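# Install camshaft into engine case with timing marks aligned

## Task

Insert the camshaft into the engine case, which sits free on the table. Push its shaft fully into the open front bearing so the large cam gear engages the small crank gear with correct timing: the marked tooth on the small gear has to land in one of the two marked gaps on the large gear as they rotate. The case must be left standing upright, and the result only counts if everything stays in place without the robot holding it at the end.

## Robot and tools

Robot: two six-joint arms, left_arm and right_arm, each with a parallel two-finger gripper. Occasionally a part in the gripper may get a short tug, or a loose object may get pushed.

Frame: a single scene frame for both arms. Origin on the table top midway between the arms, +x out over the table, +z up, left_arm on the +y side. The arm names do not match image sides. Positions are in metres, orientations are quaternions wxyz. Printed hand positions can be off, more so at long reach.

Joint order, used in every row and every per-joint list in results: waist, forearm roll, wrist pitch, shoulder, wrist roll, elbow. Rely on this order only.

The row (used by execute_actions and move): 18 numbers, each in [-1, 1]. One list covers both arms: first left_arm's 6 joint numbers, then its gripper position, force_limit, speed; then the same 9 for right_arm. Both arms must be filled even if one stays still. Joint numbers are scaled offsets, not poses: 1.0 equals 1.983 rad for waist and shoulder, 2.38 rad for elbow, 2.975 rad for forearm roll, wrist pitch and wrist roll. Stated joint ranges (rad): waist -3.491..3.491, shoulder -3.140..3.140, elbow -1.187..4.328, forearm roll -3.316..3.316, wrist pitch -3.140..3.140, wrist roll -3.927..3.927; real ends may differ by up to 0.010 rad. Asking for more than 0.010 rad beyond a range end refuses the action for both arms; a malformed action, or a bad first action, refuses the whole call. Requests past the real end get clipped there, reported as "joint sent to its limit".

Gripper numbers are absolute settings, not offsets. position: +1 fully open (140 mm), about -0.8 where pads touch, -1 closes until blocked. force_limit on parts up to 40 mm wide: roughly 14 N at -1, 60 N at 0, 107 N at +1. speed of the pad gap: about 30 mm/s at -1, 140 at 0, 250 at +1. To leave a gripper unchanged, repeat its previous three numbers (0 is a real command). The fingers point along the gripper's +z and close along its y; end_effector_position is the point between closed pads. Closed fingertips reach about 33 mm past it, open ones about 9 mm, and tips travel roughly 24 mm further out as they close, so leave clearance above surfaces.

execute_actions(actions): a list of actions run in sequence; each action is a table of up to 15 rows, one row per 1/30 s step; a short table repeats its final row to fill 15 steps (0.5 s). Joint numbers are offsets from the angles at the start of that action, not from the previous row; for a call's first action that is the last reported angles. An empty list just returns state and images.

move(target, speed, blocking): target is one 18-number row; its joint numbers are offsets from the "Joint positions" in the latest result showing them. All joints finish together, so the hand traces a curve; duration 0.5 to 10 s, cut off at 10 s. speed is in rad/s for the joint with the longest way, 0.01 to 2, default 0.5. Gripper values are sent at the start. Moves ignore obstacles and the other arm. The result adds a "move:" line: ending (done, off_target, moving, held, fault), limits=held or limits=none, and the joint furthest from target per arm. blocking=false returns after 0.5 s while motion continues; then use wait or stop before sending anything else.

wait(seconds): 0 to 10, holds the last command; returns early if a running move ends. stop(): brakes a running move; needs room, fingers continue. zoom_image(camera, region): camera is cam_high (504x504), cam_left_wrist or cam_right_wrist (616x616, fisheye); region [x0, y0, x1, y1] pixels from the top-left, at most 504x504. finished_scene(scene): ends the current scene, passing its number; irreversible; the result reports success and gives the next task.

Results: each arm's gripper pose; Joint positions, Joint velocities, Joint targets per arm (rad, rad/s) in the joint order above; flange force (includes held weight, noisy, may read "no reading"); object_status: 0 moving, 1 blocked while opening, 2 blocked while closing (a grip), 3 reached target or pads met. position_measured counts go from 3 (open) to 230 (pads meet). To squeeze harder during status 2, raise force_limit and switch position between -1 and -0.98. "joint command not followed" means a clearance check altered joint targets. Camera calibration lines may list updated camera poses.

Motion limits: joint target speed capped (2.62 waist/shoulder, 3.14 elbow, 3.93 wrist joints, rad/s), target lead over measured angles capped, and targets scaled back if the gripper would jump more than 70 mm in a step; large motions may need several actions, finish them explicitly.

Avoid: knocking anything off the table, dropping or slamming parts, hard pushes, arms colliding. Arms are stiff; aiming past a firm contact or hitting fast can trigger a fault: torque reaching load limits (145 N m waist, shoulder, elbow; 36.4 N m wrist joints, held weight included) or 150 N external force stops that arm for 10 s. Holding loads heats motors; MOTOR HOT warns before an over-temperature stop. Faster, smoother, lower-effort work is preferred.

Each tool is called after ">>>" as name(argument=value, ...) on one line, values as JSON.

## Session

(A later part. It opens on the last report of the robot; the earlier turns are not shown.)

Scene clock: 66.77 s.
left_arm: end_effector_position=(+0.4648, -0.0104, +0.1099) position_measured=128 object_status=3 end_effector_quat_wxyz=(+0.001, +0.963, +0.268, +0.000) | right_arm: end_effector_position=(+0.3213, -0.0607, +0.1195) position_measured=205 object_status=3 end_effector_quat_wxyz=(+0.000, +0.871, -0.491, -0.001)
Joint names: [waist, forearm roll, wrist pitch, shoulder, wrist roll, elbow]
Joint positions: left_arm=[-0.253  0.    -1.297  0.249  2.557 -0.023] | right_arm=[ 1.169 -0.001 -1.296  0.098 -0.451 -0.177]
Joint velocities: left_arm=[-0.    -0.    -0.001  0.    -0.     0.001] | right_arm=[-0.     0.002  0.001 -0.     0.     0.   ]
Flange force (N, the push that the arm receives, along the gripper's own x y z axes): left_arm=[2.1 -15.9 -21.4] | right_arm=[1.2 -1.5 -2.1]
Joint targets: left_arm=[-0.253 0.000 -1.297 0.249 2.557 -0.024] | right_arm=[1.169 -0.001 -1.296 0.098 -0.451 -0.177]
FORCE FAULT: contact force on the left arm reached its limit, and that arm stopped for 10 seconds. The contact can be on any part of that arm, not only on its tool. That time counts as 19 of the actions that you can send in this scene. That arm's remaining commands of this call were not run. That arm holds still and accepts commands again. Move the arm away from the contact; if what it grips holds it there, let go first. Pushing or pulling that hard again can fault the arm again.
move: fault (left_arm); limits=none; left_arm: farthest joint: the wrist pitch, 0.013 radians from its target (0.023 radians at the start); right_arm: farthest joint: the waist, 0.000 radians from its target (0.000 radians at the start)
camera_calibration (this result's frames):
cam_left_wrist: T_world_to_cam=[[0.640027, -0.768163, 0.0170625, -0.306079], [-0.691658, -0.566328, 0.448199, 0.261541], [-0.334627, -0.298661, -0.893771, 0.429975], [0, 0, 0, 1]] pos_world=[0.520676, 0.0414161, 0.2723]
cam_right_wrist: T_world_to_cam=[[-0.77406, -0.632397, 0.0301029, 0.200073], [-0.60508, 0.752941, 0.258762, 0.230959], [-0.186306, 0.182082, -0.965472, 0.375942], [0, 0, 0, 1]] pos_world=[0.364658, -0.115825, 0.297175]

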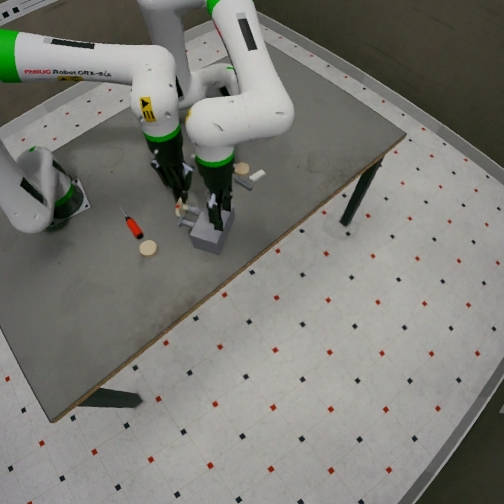

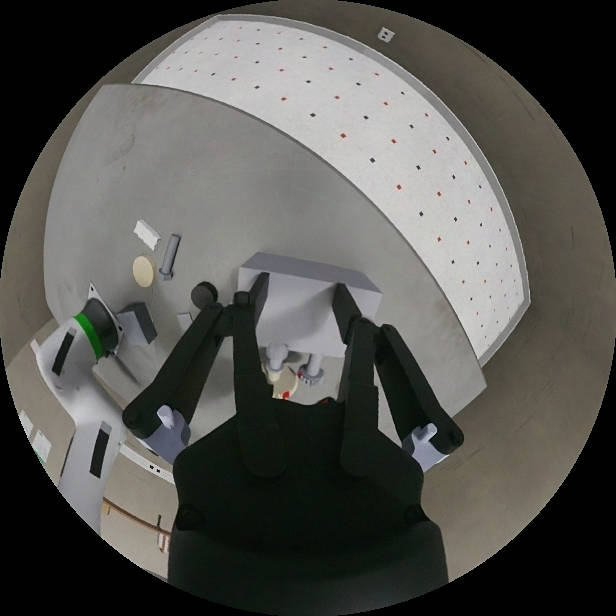

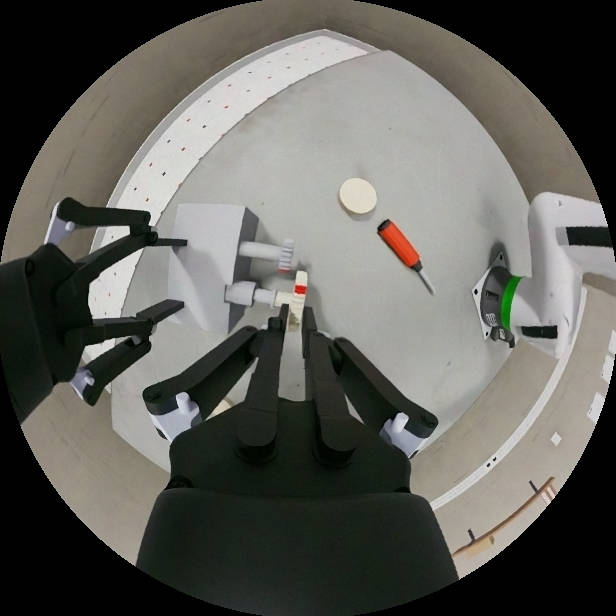

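>>> move(target=[0,0,0.0002,0.0001,0,-0.0003,0,0,0,-0.004,0,-0.0065,-0.004,0.0027,0.0047,-0.6,-1,-1], speed=0.03)

>>> move(target=[0,0,0,0,0,-0.0001,0,0,0,0,0,0,0,0,0,-1,-1,-1])

>>> move(target=[0,0,0,0,0,-0.0001,0,0,0,-0.0081,0,0,-0.0016,0.0054,-0.0014,-1,-1,-1], speed=0.01)

>>> zoom_image(camera="cam_left_wrist", region=[245,330,355,410])

Scene clock: 67.87 s.
left_arm: end_effector_position=(+0.4647, -0.0104, +0.1097) position_measured=128 object_status=3 end_effector_quat_wxyz=(+0.000, +0.963, +0.268, +0.000) | right_arm: end_effector_position=(+0.3231, -0.0645, +0.1277) position_measured=205 object_status=3 end_effector_quat_wxyz=(+0.000, +0.871, -0.491, -0.001)
Joint names: [waist, forearm roll, wrist pitch, shoulder, wrist roll, elbow]
Joint positions: left_arm=[-0.253  0.    -1.296  0.249  2.557 -0.024] | right_arm=[ 1.161 -0.001 -1.315  0.09  -0.443 -0.166]
Joint velocities: left_arm=[-0.001  0.001 -0.002  0.001 -0.     0.   ] | right_arm=[-0.    -0.     0.001  0.    -0.001  0.   ]
Flange force (N, the push that the arm receives, along the gripper's own x y z axes): left_arm=[5.0 -14.2 -43.5] | right_arm=[0.3 0.2 -1.2]
Joint targets: left_arm=[-0.253 0.000 -1.296 0.250 2.557 -0.024] | right_arm=[1.161 -0.001 -1.315 0.090 -0.443 -0.166]
move: done; limits=none; left_arm: farthest joint: the waist, 0.000 radians from its target (0.000 radians at the start); right_arm: farthest joint: the waist, 0.000 radians from its target (0.008 radians at the start)
camera_calibration (this result's frames):
cam_left_wrist: T_world_to_cam=[[0.640028, -0.768164, 0.0169655, -0.305955], [-0.691614, -0.566348, 0.44824, 0.2616], [-0.334713, -0.29862, -0.893752, 0.429733], [0, 0, 0, 1]] pos_world=[0.520584, 0.0414598, 0.272005]
cam_right_wrist: T_world_to_cam=[[-0.773975, -0.63249, 0.0303116, 0.19877], [-0.605147, 0.752913, 0.258688, 0.232815], [-0.18644, 0.181875, -0.965485, 0.384953], [0, 0, 0, 1]] pos_world=[0.366501, -0.119583, 0.305415]

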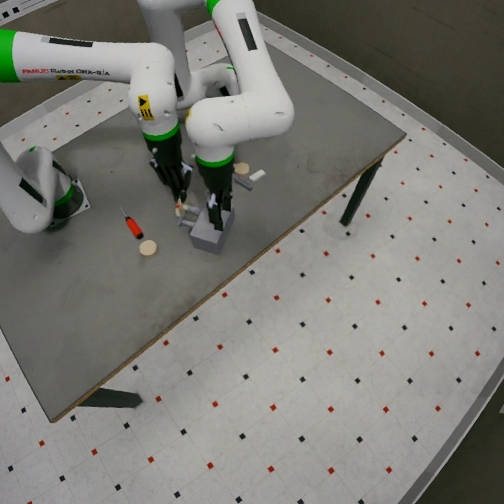

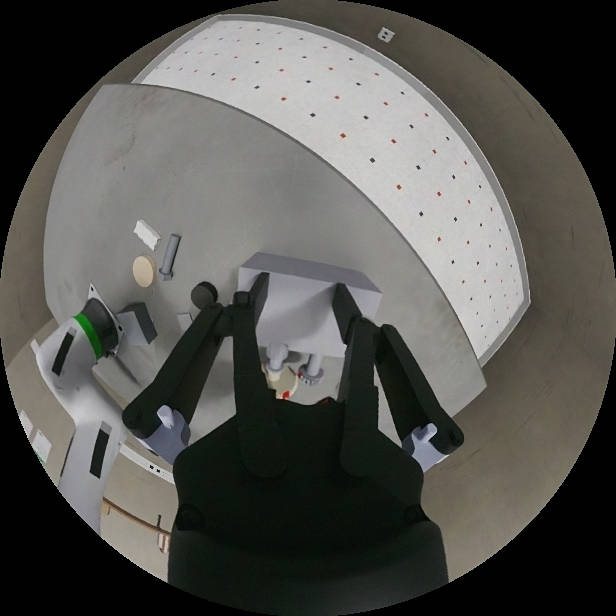

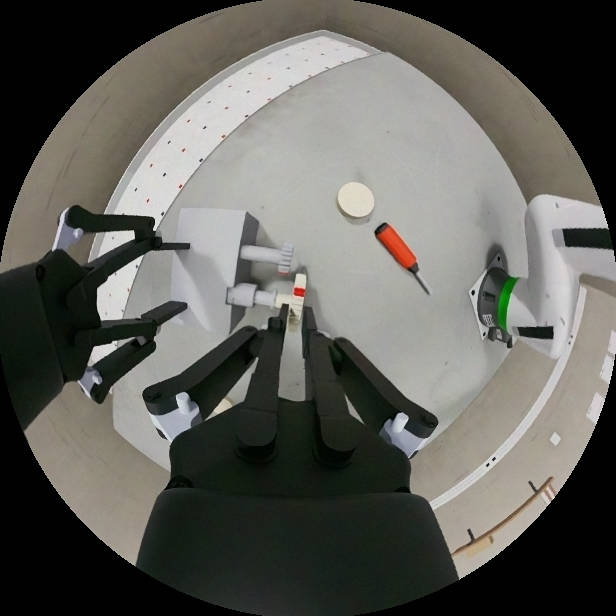

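Scene clock: 68.57 s.
left_arm: end_effector_position=(+0.4646, -0.0103, +0.1096) position_measured=128 object_status=3 end_effector_quat_wxyz=(+0.000, +0.963, +0.268, +0.000) | right_arm: end_effector_position=(+0.3231, -0.0645, +0.1278) position_measured=214 object_status=2 end_effector_quat_wxyz=(+0.000, +0.871, -0.491, -0.001)
Joint names: [waist, forearm roll, wrist pitch, shoulder, wrist roll, elbow]
Joint positions: left_arm=[-0.253  0.    -1.296  0.249  2.557 -0.024] | right_arm=[ 1.161 -0.001 -1.315  0.09  -0.443 -0.166]
Joint velocities: left_arm=[-0.001 -0.    -0.001  0.     0.    -0.   ] | right_arm=[ 0.    -0.001 -0.    -0.    -0.001 -0.   ]
Flange force (N, the push that the arm receives, along the gripper's own x y z axes): left_arm=[5.0 -9.6 -51.3] | right_arm=[3.2 -12.7 0.1]
Joint targets: left_arm=[-0.253 0.000 -1.296 0.249 2.557 -0.024] | right_arm=[1.161 -0.001 -1.315 0.090 -0.443 -0.166]
move: done; limits=none; left_arm: farthest joint: the waist, 0.000 radians from its target (0.000 radians at the start); right_arm: farthest joint: the waist, 0.000 radians from its target (0.000 radians at the start)
camera_calibration (this result's frames):
cam_left_wrist: T_world_to_cam=[[0.640032, -0.768166, 0.0167669, -0.305838], [-0.691526, -0.56639, 0.448324, 0.261553], [-0.33489, -0.298536, -0.893714, 0.429706], [0, 0, 0, 1]] pos_world=[0.520521, 0.0414896, 0.271902]
cam_right_wrist: T_world_to_cam=[[-0.773997, -0.632467, 0.0302262, 0.198828], [-0.605136, 0.752914, 0.25871, 0.232804], [-0.186383, 0.18195, -0.965482, 0.384978], [0, 0, 0, 1]] pos_world=[0.366524, -0.119576, 0.305451]

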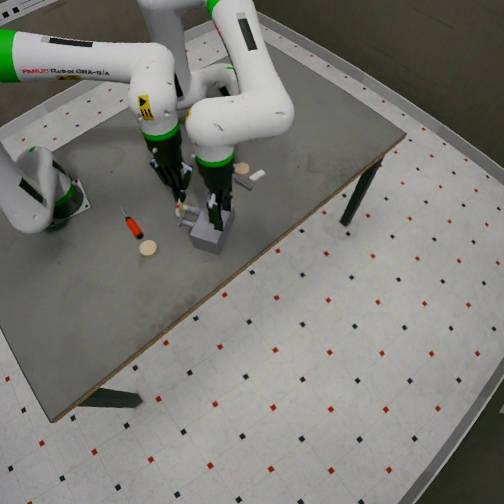

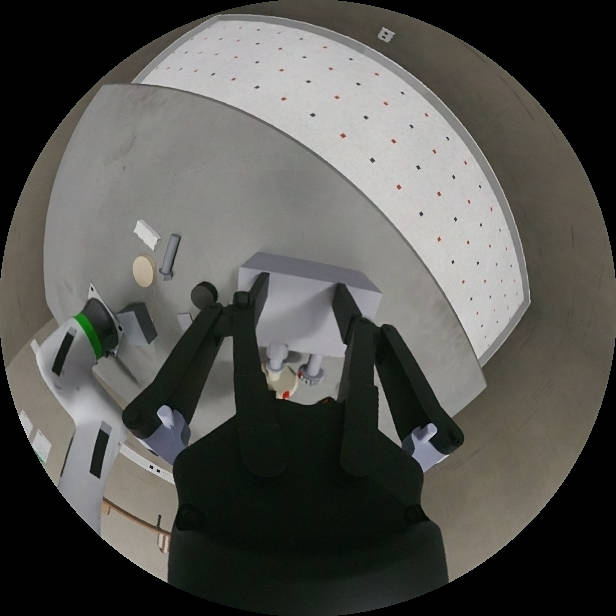

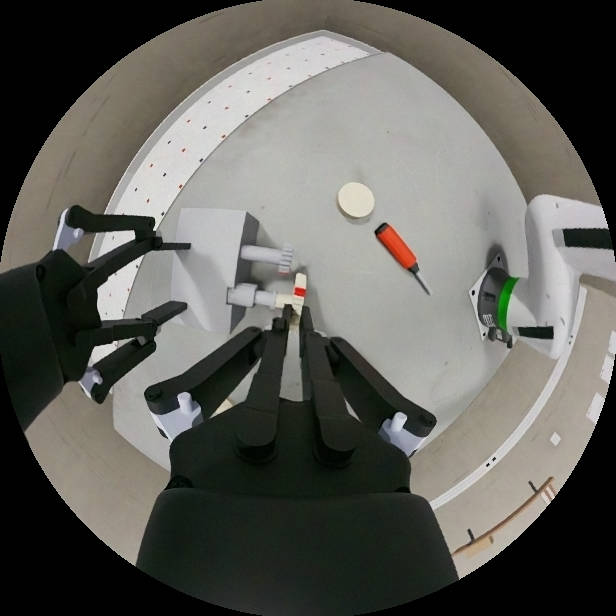

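Scene clock: 70.40 s.
left_arm: end_effector_position=(+0.4645, -0.0103, +0.1095) position_measured=128 object_status=3 end_effector_quat_wxyz=(+0.000, +0.963, +0.268, +0.000) | right_arm: end_effector_position=(+0.3273, -0.0714, +0.1278) position_measured=214 object_status=2 end_effector_quat_wxyz=(+0.000, +0.871, -0.491, -0.001)
Joint names: [waist, forearm roll, wrist pitch, shoulder, wrist roll, elbow]
Joint positions: left_arm=[-0.253  0.    -1.296  0.249  2.557 -0.025] | right_arm=[ 1.145 -0.001 -1.315  0.087 -0.427 -0.169]
Joint velocities: left_arm=[-0.    -0.    -0.001  0.    -0.    -0.002] | right_arm=[-0.001  0.001 -0.001  0.    -0.     0.   ]
Flange force (N, the push that the arm receives, along the gripper's own x y z axes): left_arm=[-16.0 0.4 -47.4] | right_arm=[-7.4 -10.1 -0.4]
Joint targets: left_arm=[-0.253 0.000 -1.296 0.249 2.557 -0.025] | right_arm=[1.145 -0.001 -1.315 0.087 -0.427 -0.169]
move: done; limits=none; left_arm: farthest joint: the waist, 0.000 radians from its target (0.000 radians at the start); right_arm: farthest joint: the waist, 0.000 radians from its target (0.016 radians at the start)
camera_calibration (this result's frames):
cam_left_wrist: T_world_to_cam=[[0.640058, -0.768148, 0.0165929, -0.305745], [-0.691394, -0.566415, 0.448495, 0.261441], [-0.335112, -0.298535, -0.893631, 0.42969], [0, 0, 0, 1]] pos_world=[0.520448, 0.0415039, 0.271803]
cam_right_wrist: T_world_to_cam=[[-0.774031, -0.632417, 0.0304069, 0.197609], [-0.605071, 0.752997, 0.258621, 0.240533], [-0.186453, 0.181782, -0.9655, 0.387057], [0, 0, 0, 1]] pos_world=[0.370663, -0.12651, 0.305488]

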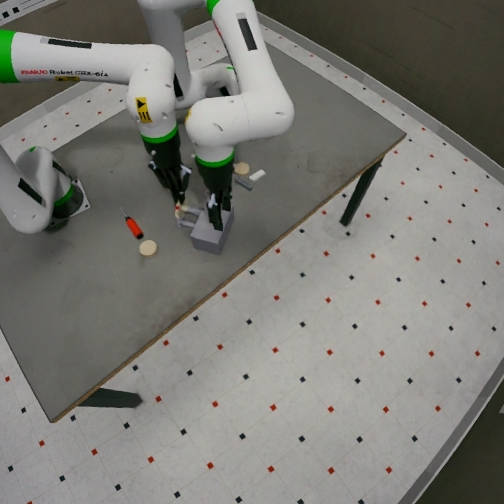

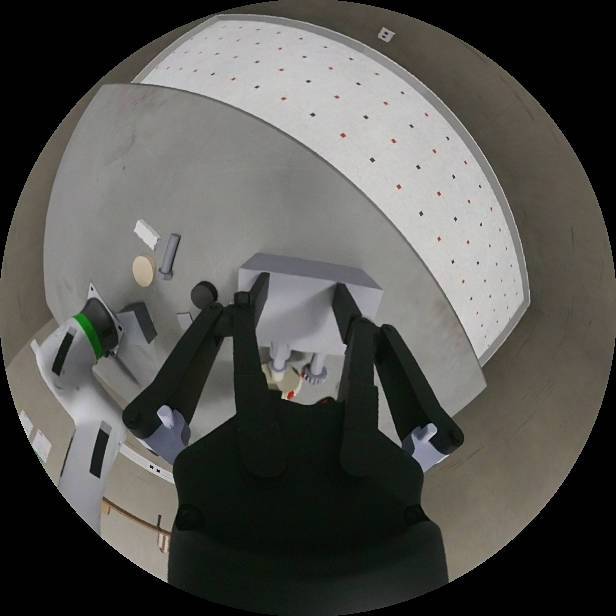

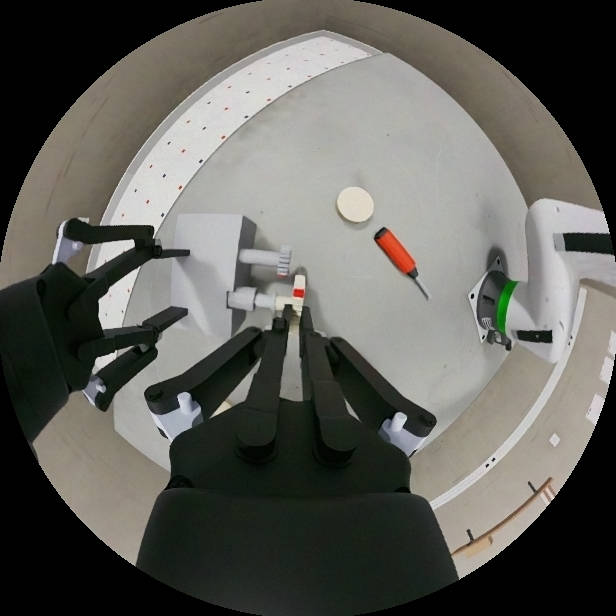

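Region (245, 330, 355, 410) of cam_left_wrist's 616x616 image, scaled by 4.582, with more detail than that image has; it fills the top 367 rows of this view, and the rest is white.

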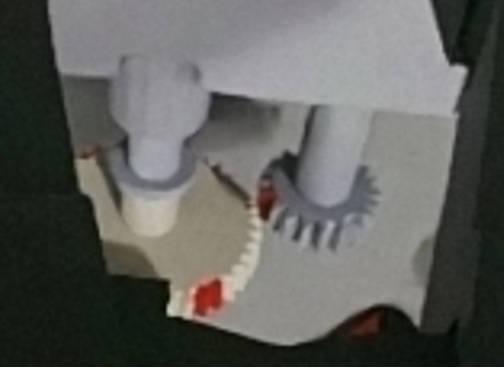

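>>> move(target=[0,0,0,0,0,0,0,0,0,0,0,0,0,0,0,-0.45,-1,-1])

>>> move(target=[0,0,0,0,0,0,0,0,0,-0.0536,0,0.0003,-0.0057,0.0357,-0.0051,-0.45,-1,-1], speed=0.1)

>>> move(target=[0,0,0,0,0,0,0,0,0,-0.0071,0,-0.0017,0.0265,0.0147,0.0243,-0.45,-1,-1], speed=0.06)

>>> zoom_image(camera="cam_right_wrist", region=[230,260,360,360])

Scene clock: 71.60 s.
left_arm: end_effector_position=(+0.4645, -0.0103, +0.1095) position_measured=128 object_status=3 end_effector_quat_wxyz=(+0.000, +0.963, +0.268, +0.000) | right_arm: end_effector_position=(+0.3272, -0.0715, +0.1278) position_measured=186 object_status=0 end_effector_quat_wxyz=(+0.000, +0.871, -0.491, -0.001)
Joint names: [waist, forearm roll, wrist pitch, shoulder, wrist roll, elbow]
Joint positions: left_arm=[-0.253  0.    -1.296  0.249  2.557 -0.025] | right_arm=[ 1.145 -0.001 -1.315  0.087 -0.427 -0.169]
Joint velocities: left_arm=[-0.    -0.     0.    -0.     0.001  0.   ] | right_arm=[-0.     0.002  0.001  0.     0.     0.   ]
Flange force (N, the push that the arm receives, along the gripper's own x y z axes): left_arm=[-15.8 -1.1 -47.3] | right_arm=[0.2 -4.5 -3.0]
Joint targets: left_arm=[-0.253 0.000 -1.296 0.249 2.557 -0.025] | right_arm=[1.145 -0.001 -1.315 0.087 -0.427 -0.169]
move: done; limits=none; left_arm: farthest joint: the waist, 0.000 radians from its target (0.000 radians at the start); right_arm: farthest joint: the waist, 0.000 radians from its target (0.000 radians at the start)
camera_calibration (this result's frames):
cam_left_wrist: T_world_to_cam=[[0.640055, -0.76815, 0.0165876, -0.305741], [-0.691399, -0.566418, 0.448485, 0.261448], [-0.335109, -0.298524, -0.893636, 0.429689], [0, 0, 0, 1]] pos_world=[0.520448, 0.0415059, 0.271802]
cam_right_wrist: T_world_to_cam=[[-0.77403, -0.632417, 0.0304395, 0.197586], [-0.605067, 0.753004, 0.258611, 0.240537], [-0.186471, 0.181755, -0.965502, 0.38707], [0, 0, 0, 1]] pos_world=[0.370656, -0.12652, 0.305497]

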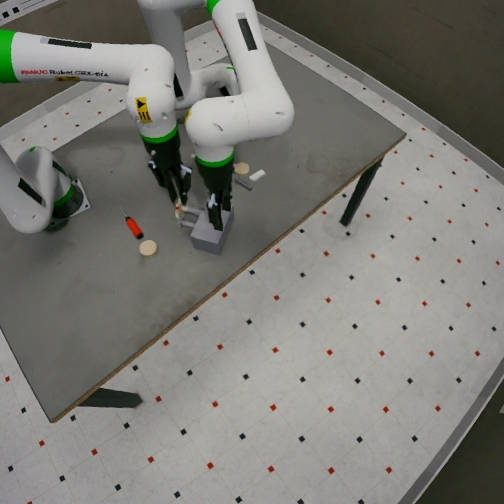

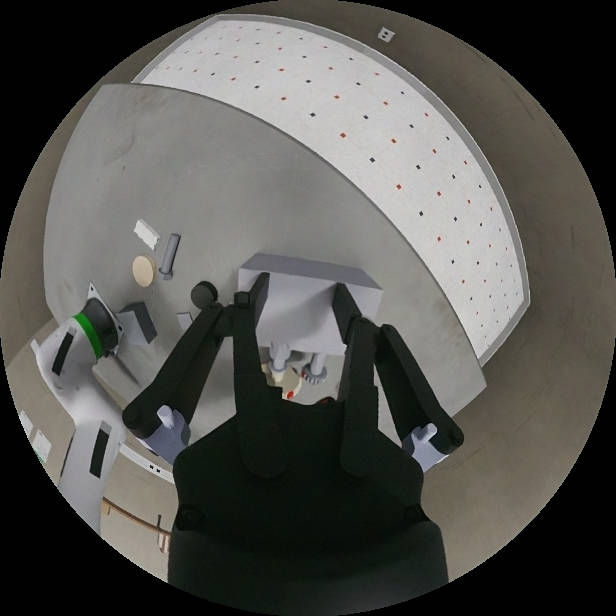

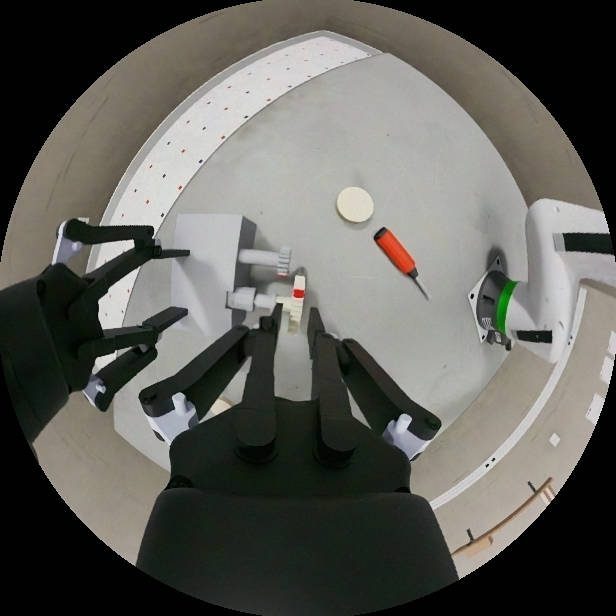

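Scene clock: 72.93 s.
left_arm: end_effector_position=(+0.4645, -0.0103, +0.1095) position_measured=128 object_status=3 end_effector_quat_wxyz=(+0.000, +0.963, +0.268, +0.000) | right_arm: end_effector_position=(+0.3539, -0.1151, +0.1278) position_measured=186 object_status=3 end_effector_quat_wxyz=(+0.000, +0.871, -0.491, -0.001)
Joint names: [waist, forearm roll, wrist pitch, shoulder, wrist roll, elbow]
Joint positions: left_arm=[-0.253  0.    -1.296  0.249  2.557 -0.025] | right_arm=[ 1.038 -0.001 -1.315  0.076 -0.321 -0.181]
Joint velocities: left_arm=[-0.     0.    -0.002 -0.     0.    -0.   ] | right_arm=[-0.     0.001  0.    -0.    -0.     0.   ]
Flange force (N, the push that the arm receives, along the gripper's own x y z axes): left_arm=[-12.1 4.7 -49.1] | right_arm=[-0.5 1.2 -1.9]
Joint targets: left_arm=[-0.253 0.000 -1.296 0.249 2.557 -0.025] | right_arm=[1.038 -0.001 -1.315 0.076 -0.321 -0.181]
move: done; limits=none; left_arm: farthest joint: the waist, 0.000 radians from its target (0.000 radians at the start); right_arm: farthest joint: the waist, 0.000 radians from its target (0.106 radians at the start)
camera_calibration (this result's frames):
cam_left_wrist: T_world_to_cam=[[0.640055, -0.76815, 0.0165877, -0.305741], [-0.691398, -0.566418, 0.448486, 0.261448], [-0.335109, -0.298524, -0.893636, 0.429689], [0, 0, 0, 1]] pos_world=[0.520448, 0.041506, 0.271802]
cam_right_wrist: T_world_to_cam=[[-0.774081, -0.632361, 0.0303, 0.190716], [-0.605013, 0.753003, 0.258738, 0.28948], [-0.186432, 0.181953, -0.965472, 0.400007], [0, 0, 0, 1]] pos_world=[0.397343, -0.17016, 0.305517]

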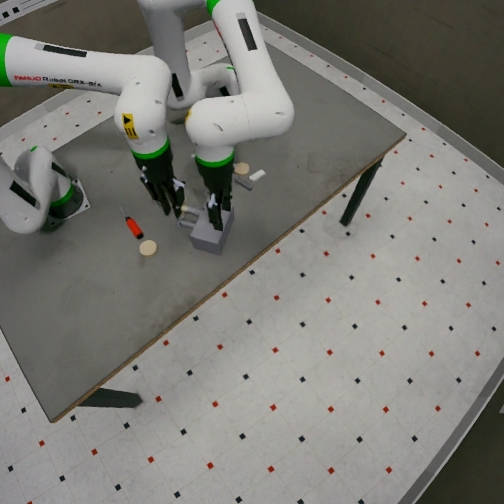

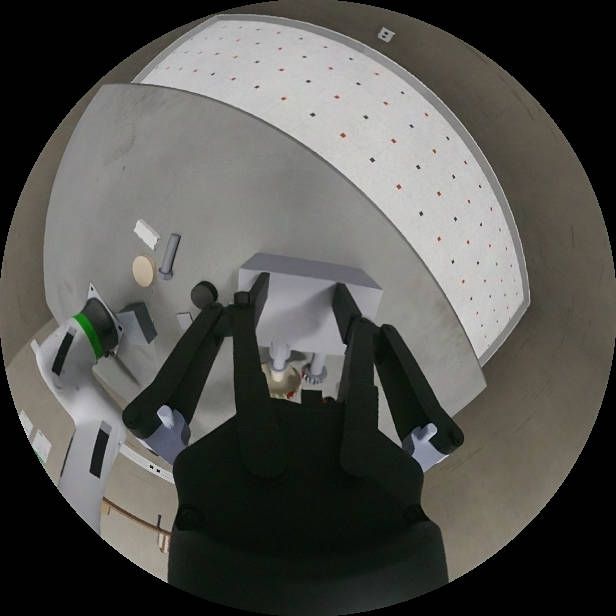

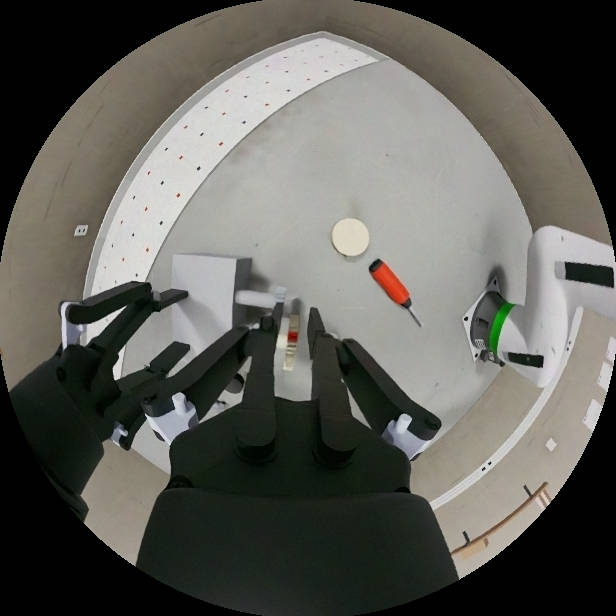

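Scene clock: 74.17 s.
left_arm: end_effector_position=(+0.4645, -0.0103, +0.1095) position_measured=128 object_status=3 end_effector_quat_wxyz=(+0.000, +0.963, +0.268, +0.000) | right_arm: end_effector_position=(+0.3721, -0.1039, +0.1279) position_measured=186 object_status=3 end_effector_quat_wxyz=(+0.000, +0.878, -0.478, -0.001)
Joint names: [waist, forearm roll, wrist pitch, shoulder, wrist roll, elbow]
Joint positions: left_arm=[-0.253  0.    -1.296  0.249  2.557 -0.025] | right_arm=[ 1.024 -0.001 -1.32   0.128 -0.277 -0.124]
Joint velocities: left_arm=[ 0.    -0.     0.001  0.     0.     0.002] | right_arm=[-0.001  0.    -0.001  0.     0.     0.   ]
Flange force (N, the push that the arm receives, along the gripper's own x y z axes): left_arm=[-14.7 1.8 -48.1] | right_arm=[1.6 -3.4 -2.7]
Joint targets: left_arm=[-0.253 0.000 -1.296 0.249 2.557 -0.025] | right_arm=[1.024 -0.001 -1.320 0.128 -0.277 -0.124]
move: done; limits=none; left_arm: farthest joint: the waist, 0.000 radians from its target (0.000 radians at the start); right_arm: farthest joint: the waist, 0.000 radians from its target (0.014 radians at the start)
camera_calibration (this result's frames):
cam_left_wrist: T_world_to_cam=[[0.640055, -0.76815, 0.0165875, -0.305741], [-0.691399, -0.566417, 0.448485, 0.261448], [-0.335109, -0.298524, -0.893636, 0.429689], [0, 0, 0, 1]] pos_world=[0.520448, 0.0415059, 0.271802]
cam_right_wrist: T_world_to_cam=[[-0.754995, -0.655042, 0.0300523, 0.20234], [-0.627111, 0.734676, 0.258812, 0.298372], [-0.191611, 0.176556, -0.96546, 0.402729], [0, 0, 0, 1]] pos_world=[0.417046, -0.15777, 0.305516]

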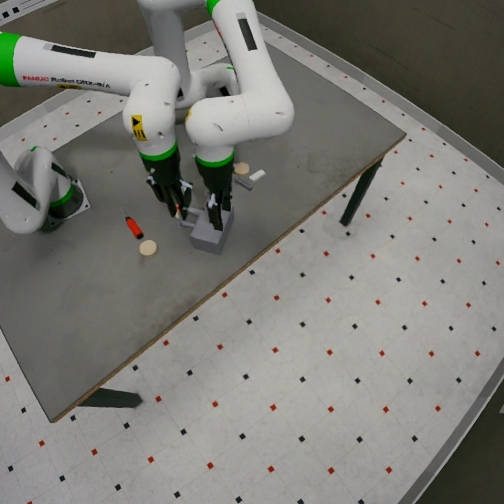

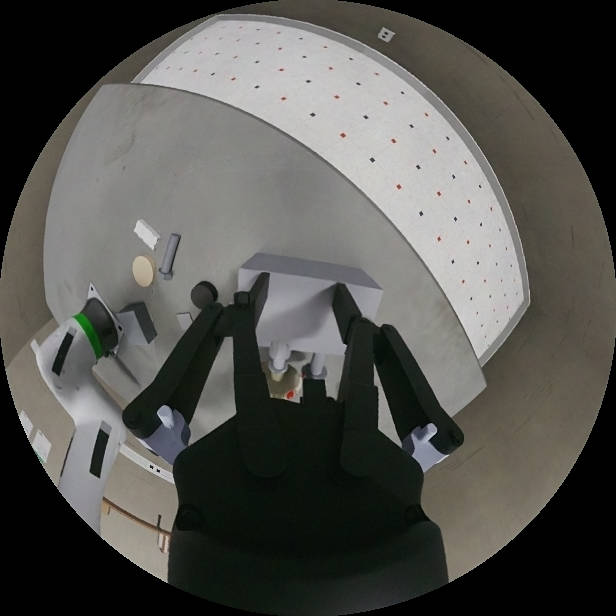

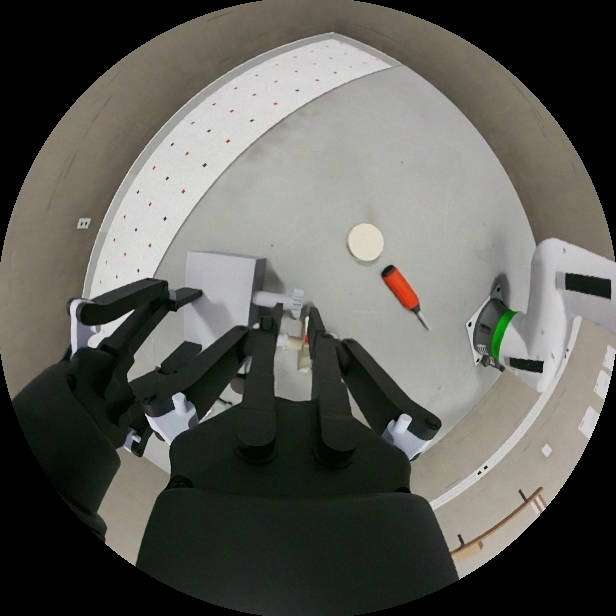

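Region (230, 260, 360, 360) of cam_right_wrist's 616x616 image, scaled by 3.877, with more detail than that image has; it fills the top 388 rows of this view, and the rest is white.

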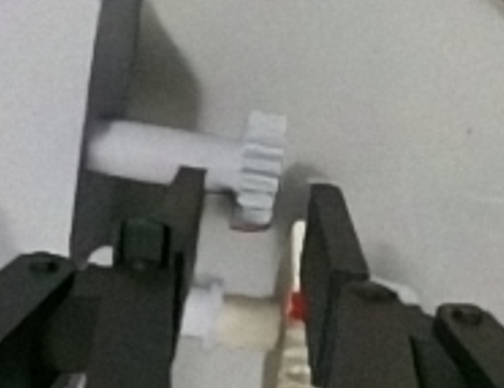

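>>> move(target=[0,0,0,0,0,0,0,0,0,-0.002,0,0.014,0.006,0.0014,-0.0126,-0.55,-1,-1], speed=0.03)

>>> move(target=[0,0,0,0,0,0,0,0,0,0,0,0,0,0,0,-1,-1,-1])

>>> move(target=[0,0,0,0,0,0,0,0,0,-0.0083,0,0,0,0.0055,0,-1,-1,-1], speed=0.01)

>>> zoom_image(camera="cam_left_wrist", region=[245,330,355,410])

Scene clock: 76.13 s.
left_arm: end_effector_position=(+0.4645, -0.0103, +0.1095) position_measured=128 object_status=3 end_effector_quat_wxyz=(+0.000, +0.963, +0.268, +0.000) | right_arm: end_effector_position=(+0.3730, -0.1056, +0.1099) position_measured=199 object_status=3 end_effector_quat_wxyz=(+0.000, +0.878, -0.478, -0.001)
Joint names: [waist, forearm roll, wrist pitch, shoulder, wrist roll, elbow]
Joint positions: left_arm=[-0.253  0.    -1.296  0.249  2.557 -0.025] | right_arm=[ 1.02  -0.001 -1.278  0.14  -0.273 -0.154]
Joint velocities: left_arm=[ 0.002 -0.     0.     0.     0.    -0.001] | right_arm=[ 0.    -0.001  0.001 -0.     0.    -0.   ]
Flange force (N, the push that the arm receives, along the gripper's own x y z axes): left_arm=[-17.0 -1.1 -48.1] | right_arm=[1.3 -1.8 -1.8]
Joint targets: left_arm=[-0.253 0.000 -1.296 0.249 2.557 -0.025] | right_arm=[1.020 -0.001 -1.278 0.140 -0.273 -0.154]
move: done; limits=none; left_arm: farthest joint: the waist, 0.000 radians from its target (0.000 radians at the start); right_arm: farthest joint: the waist, 0.000 radians from its target (0.004 radians at the start)
camera_calibration (this result's frames):
cam_left_wrist: T_world_to_cam=[[0.640055, -0.76815, 0.0165876, -0.305741], [-0.691399, -0.566417, 0.448485, 0.261448], [-0.335109, -0.298524, -0.893636, 0.429689], [0, 0, 0, 1]] pos_world=[0.520448, 0.0415059, 0.271802]
cam_right_wrist: T_world_to_cam=[[-0.754887, -0.655156, 0.0302719, 0.202443], [-0.62719, 0.734622, 0.258773, 0.304922], [-0.191775, 0.176358, -0.965464, 0.38589], [0, 0, 0, 1]] pos_world=[0.41807, -0.159425, 0.287529]

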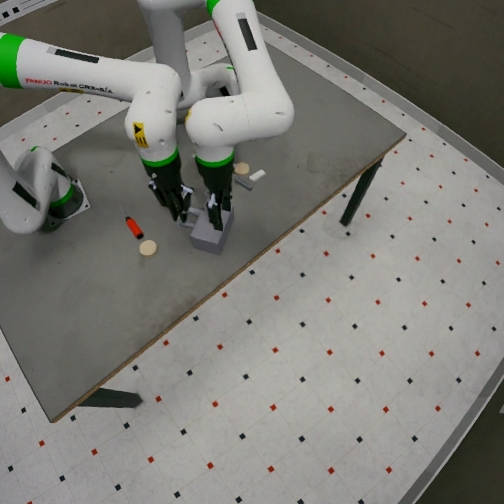

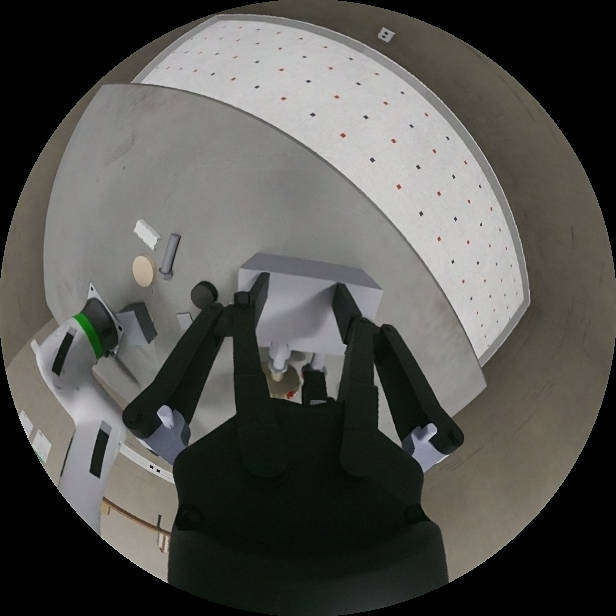

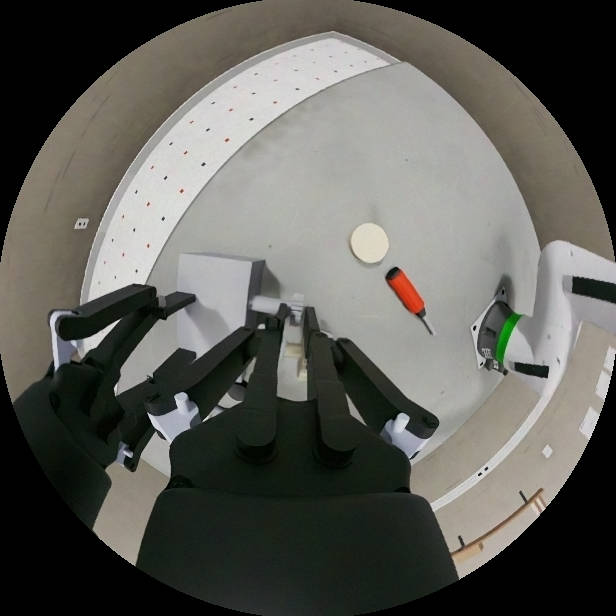

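Scene clock: 76.67 s.
left_arm: end_effector_position=(+0.4645, -0.0103, +0.1095) position_measured=128 object_status=3 end_effector_quat_wxyz=(+0.000, +0.963, +0.268, +0.000) | right_arm: end_effector_position=(+0.3730, -0.1056, +0.1099) position_measured=214 object_status=2 end_effector_quat_wxyz=(+0.000, +0.878, -0.478, -0.001)
Joint names: [waist, forearm roll, wrist pitch, shoulder, wrist roll, elbow]
Joint positions: left_arm=[-0.253  0.    -1.296  0.249  2.557 -0.025] | right_arm=[ 1.02  -0.001 -1.278  0.14  -0.273 -0.154]
Joint velocities: left_arm=[ 0.002  0.    -0.    -0.001  0.    -0.   ] | right_arm=[ 0.    -0.001  0.001 -0.     0.001  0.   ]
Flange force (N, the push that the arm receives, along the gripper's own x y z axes): left_arm=[-14.3 -3.3 -47.9] | right_arm=[0.3 3.2 -9.7]
Joint targets: left_arm=[-0.253 0.000 -1.296 0.249 2.557 -0.025] | right_arm=[1.020 -0.001 -1.278 0.140 -0.273 -0.154]
move: done; limits=none; left_arm: farthest joint: the waist, 0.000 radians from its target (0.000 radians at the start); right_arm: farthest joint: the waist, 0.000 radians from its target (0.000 radians at the start)
camera_calibration (this result's frames):
cam_left_wrist: T_world_to_cam=[[0.640055, -0.76815, 0.0165872, -0.305741], [-0.691398, -0.566418, 0.448486, 0.261448], [-0.335109, -0.298524, -0.893636, 0.429689], [0, 0, 0, 1]] pos_world=[0.520448, 0.041506, 0.271802]
cam_right_wrist: T_world_to_cam=[[-0.754888, -0.655155, 0.0302834, 0.202437], [-0.627187, 0.734624, 0.258772, 0.304924], [-0.191783, 0.17635, -0.965464, 0.385887], [0, 0, 0, 1]] pos_world=[0.418068, -0.159428, 0.287524]

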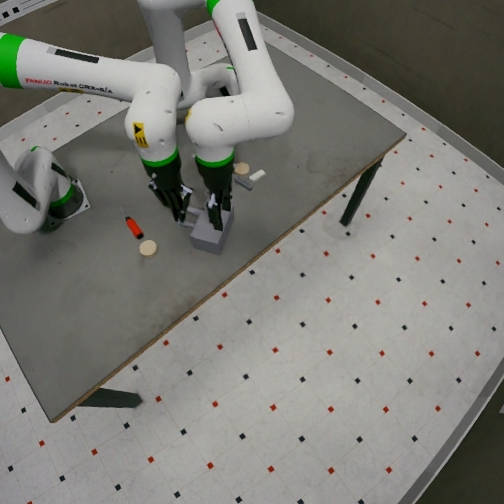

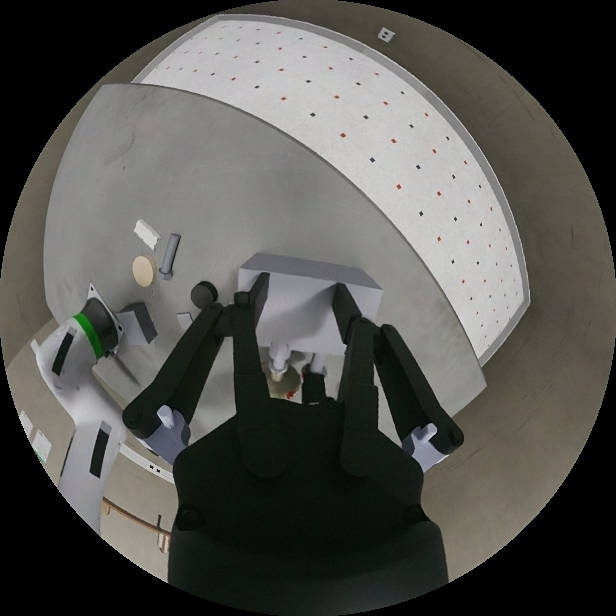

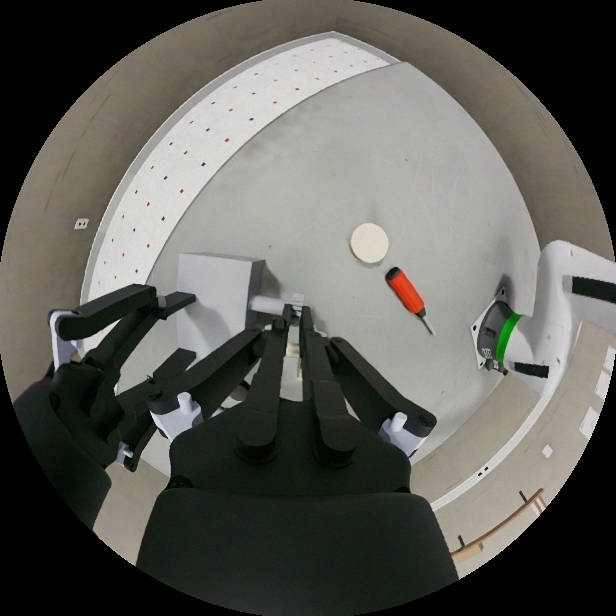

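Scene clock: 78.53 s.
left_arm: end_effector_position=(+0.4645, -0.0103, +0.1095) position_measured=128 object_status=3 end_effector_quat_wxyz=(+0.000, +0.963, +0.268, +0.000) | right_arm: end_effector_position=(+0.3774, -0.1124, +0.1099) position_measured=214 object_status=2 end_effector_quat_wxyz=(+0.000, +0.878, -0.478, -0.001)
Joint names: [waist, forearm roll, wrist pitch, shoulder, wrist roll, elbow]
Joint positions: left_arm=[-0.253  0.    -1.296  0.249  2.557 -0.025] | right_arm=[ 1.004 -0.001 -1.278  0.14  -0.257 -0.154]
Joint velocities: left_arm=[-0.001 -0.    -0.     0.001 -0.001  0.001] | right_arm=[ 0.  0. -0. -0. -0. -0.]
Flange force (N, the push that the arm receives, along the gripper's own x y z axes): left_arm=[-16.5 4.1 -45.2] | right_arm=[-20.2 -14.0 -6.6]
Joint targets: left_arm=[-0.253 0.000 -1.296 0.249 2.557 -0.025] | right_arm=[1.004 -0.001 -1.278 0.140 -0.257 -0.154]
move: done; limits=none; left_arm: farthest joint: the waist, 0.000 radians from its target (0.000 radians at the start); right_arm: farthest joint: the waist, 0.000 radians from its target (0.017 radians at the start)
camera_calibration (this result's frames):
cam_left_wrist: T_world_to_cam=[[0.640055, -0.76815, 0.0165948, -0.305744], [-0.691402, -0.566416, 0.448482, 0.261451], [-0.335102, -0.298527, -0.893638, 0.429687], [0, 0, 0, 1]] pos_world=[0.52045, 0.0415053, 0.271802]
cam_right_wrist: T_world_to_cam=[[-0.754951, -0.655084, 0.030243, 0.201324], [-0.627122, 0.734674, 0.25879, 0.312555], [-0.191748, 0.176408, -0.96546, 0.387898], [0, 0, 0, 1]] pos_world=[0.422378, -0.16617, 0.287526]

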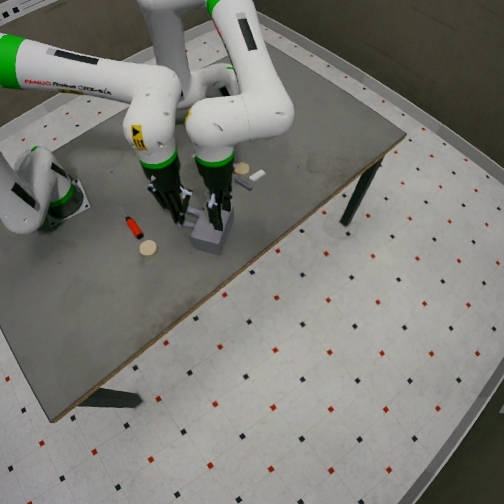

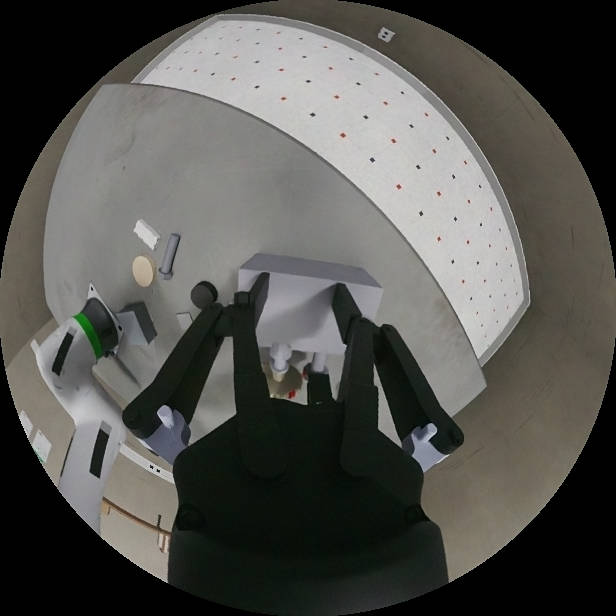

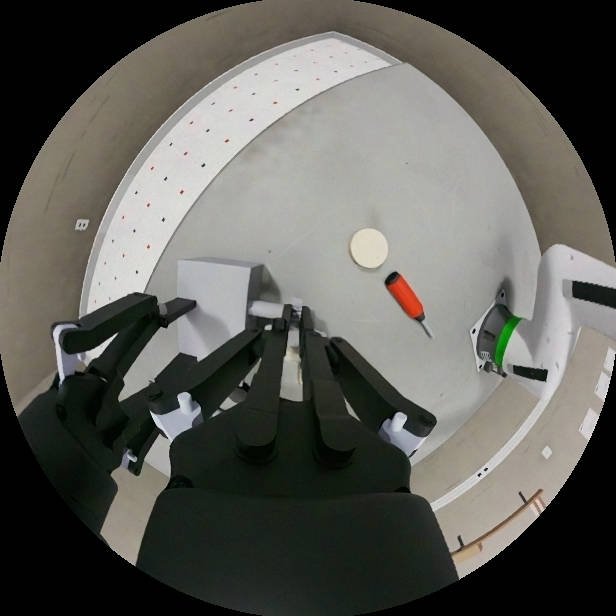

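Region (245, 330, 355, 410) of cam_left_wrist's 616x616 image, scaled by 4.582, with more detail than that image has; it fills the top 367 rows of this view, and the rest is white.

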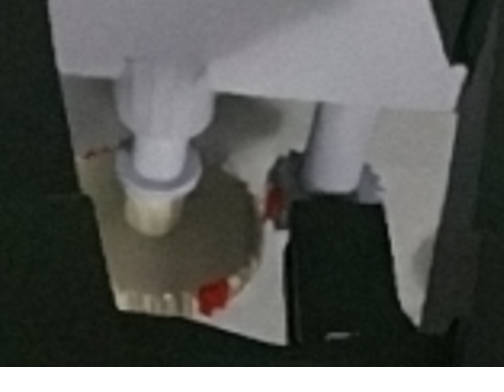

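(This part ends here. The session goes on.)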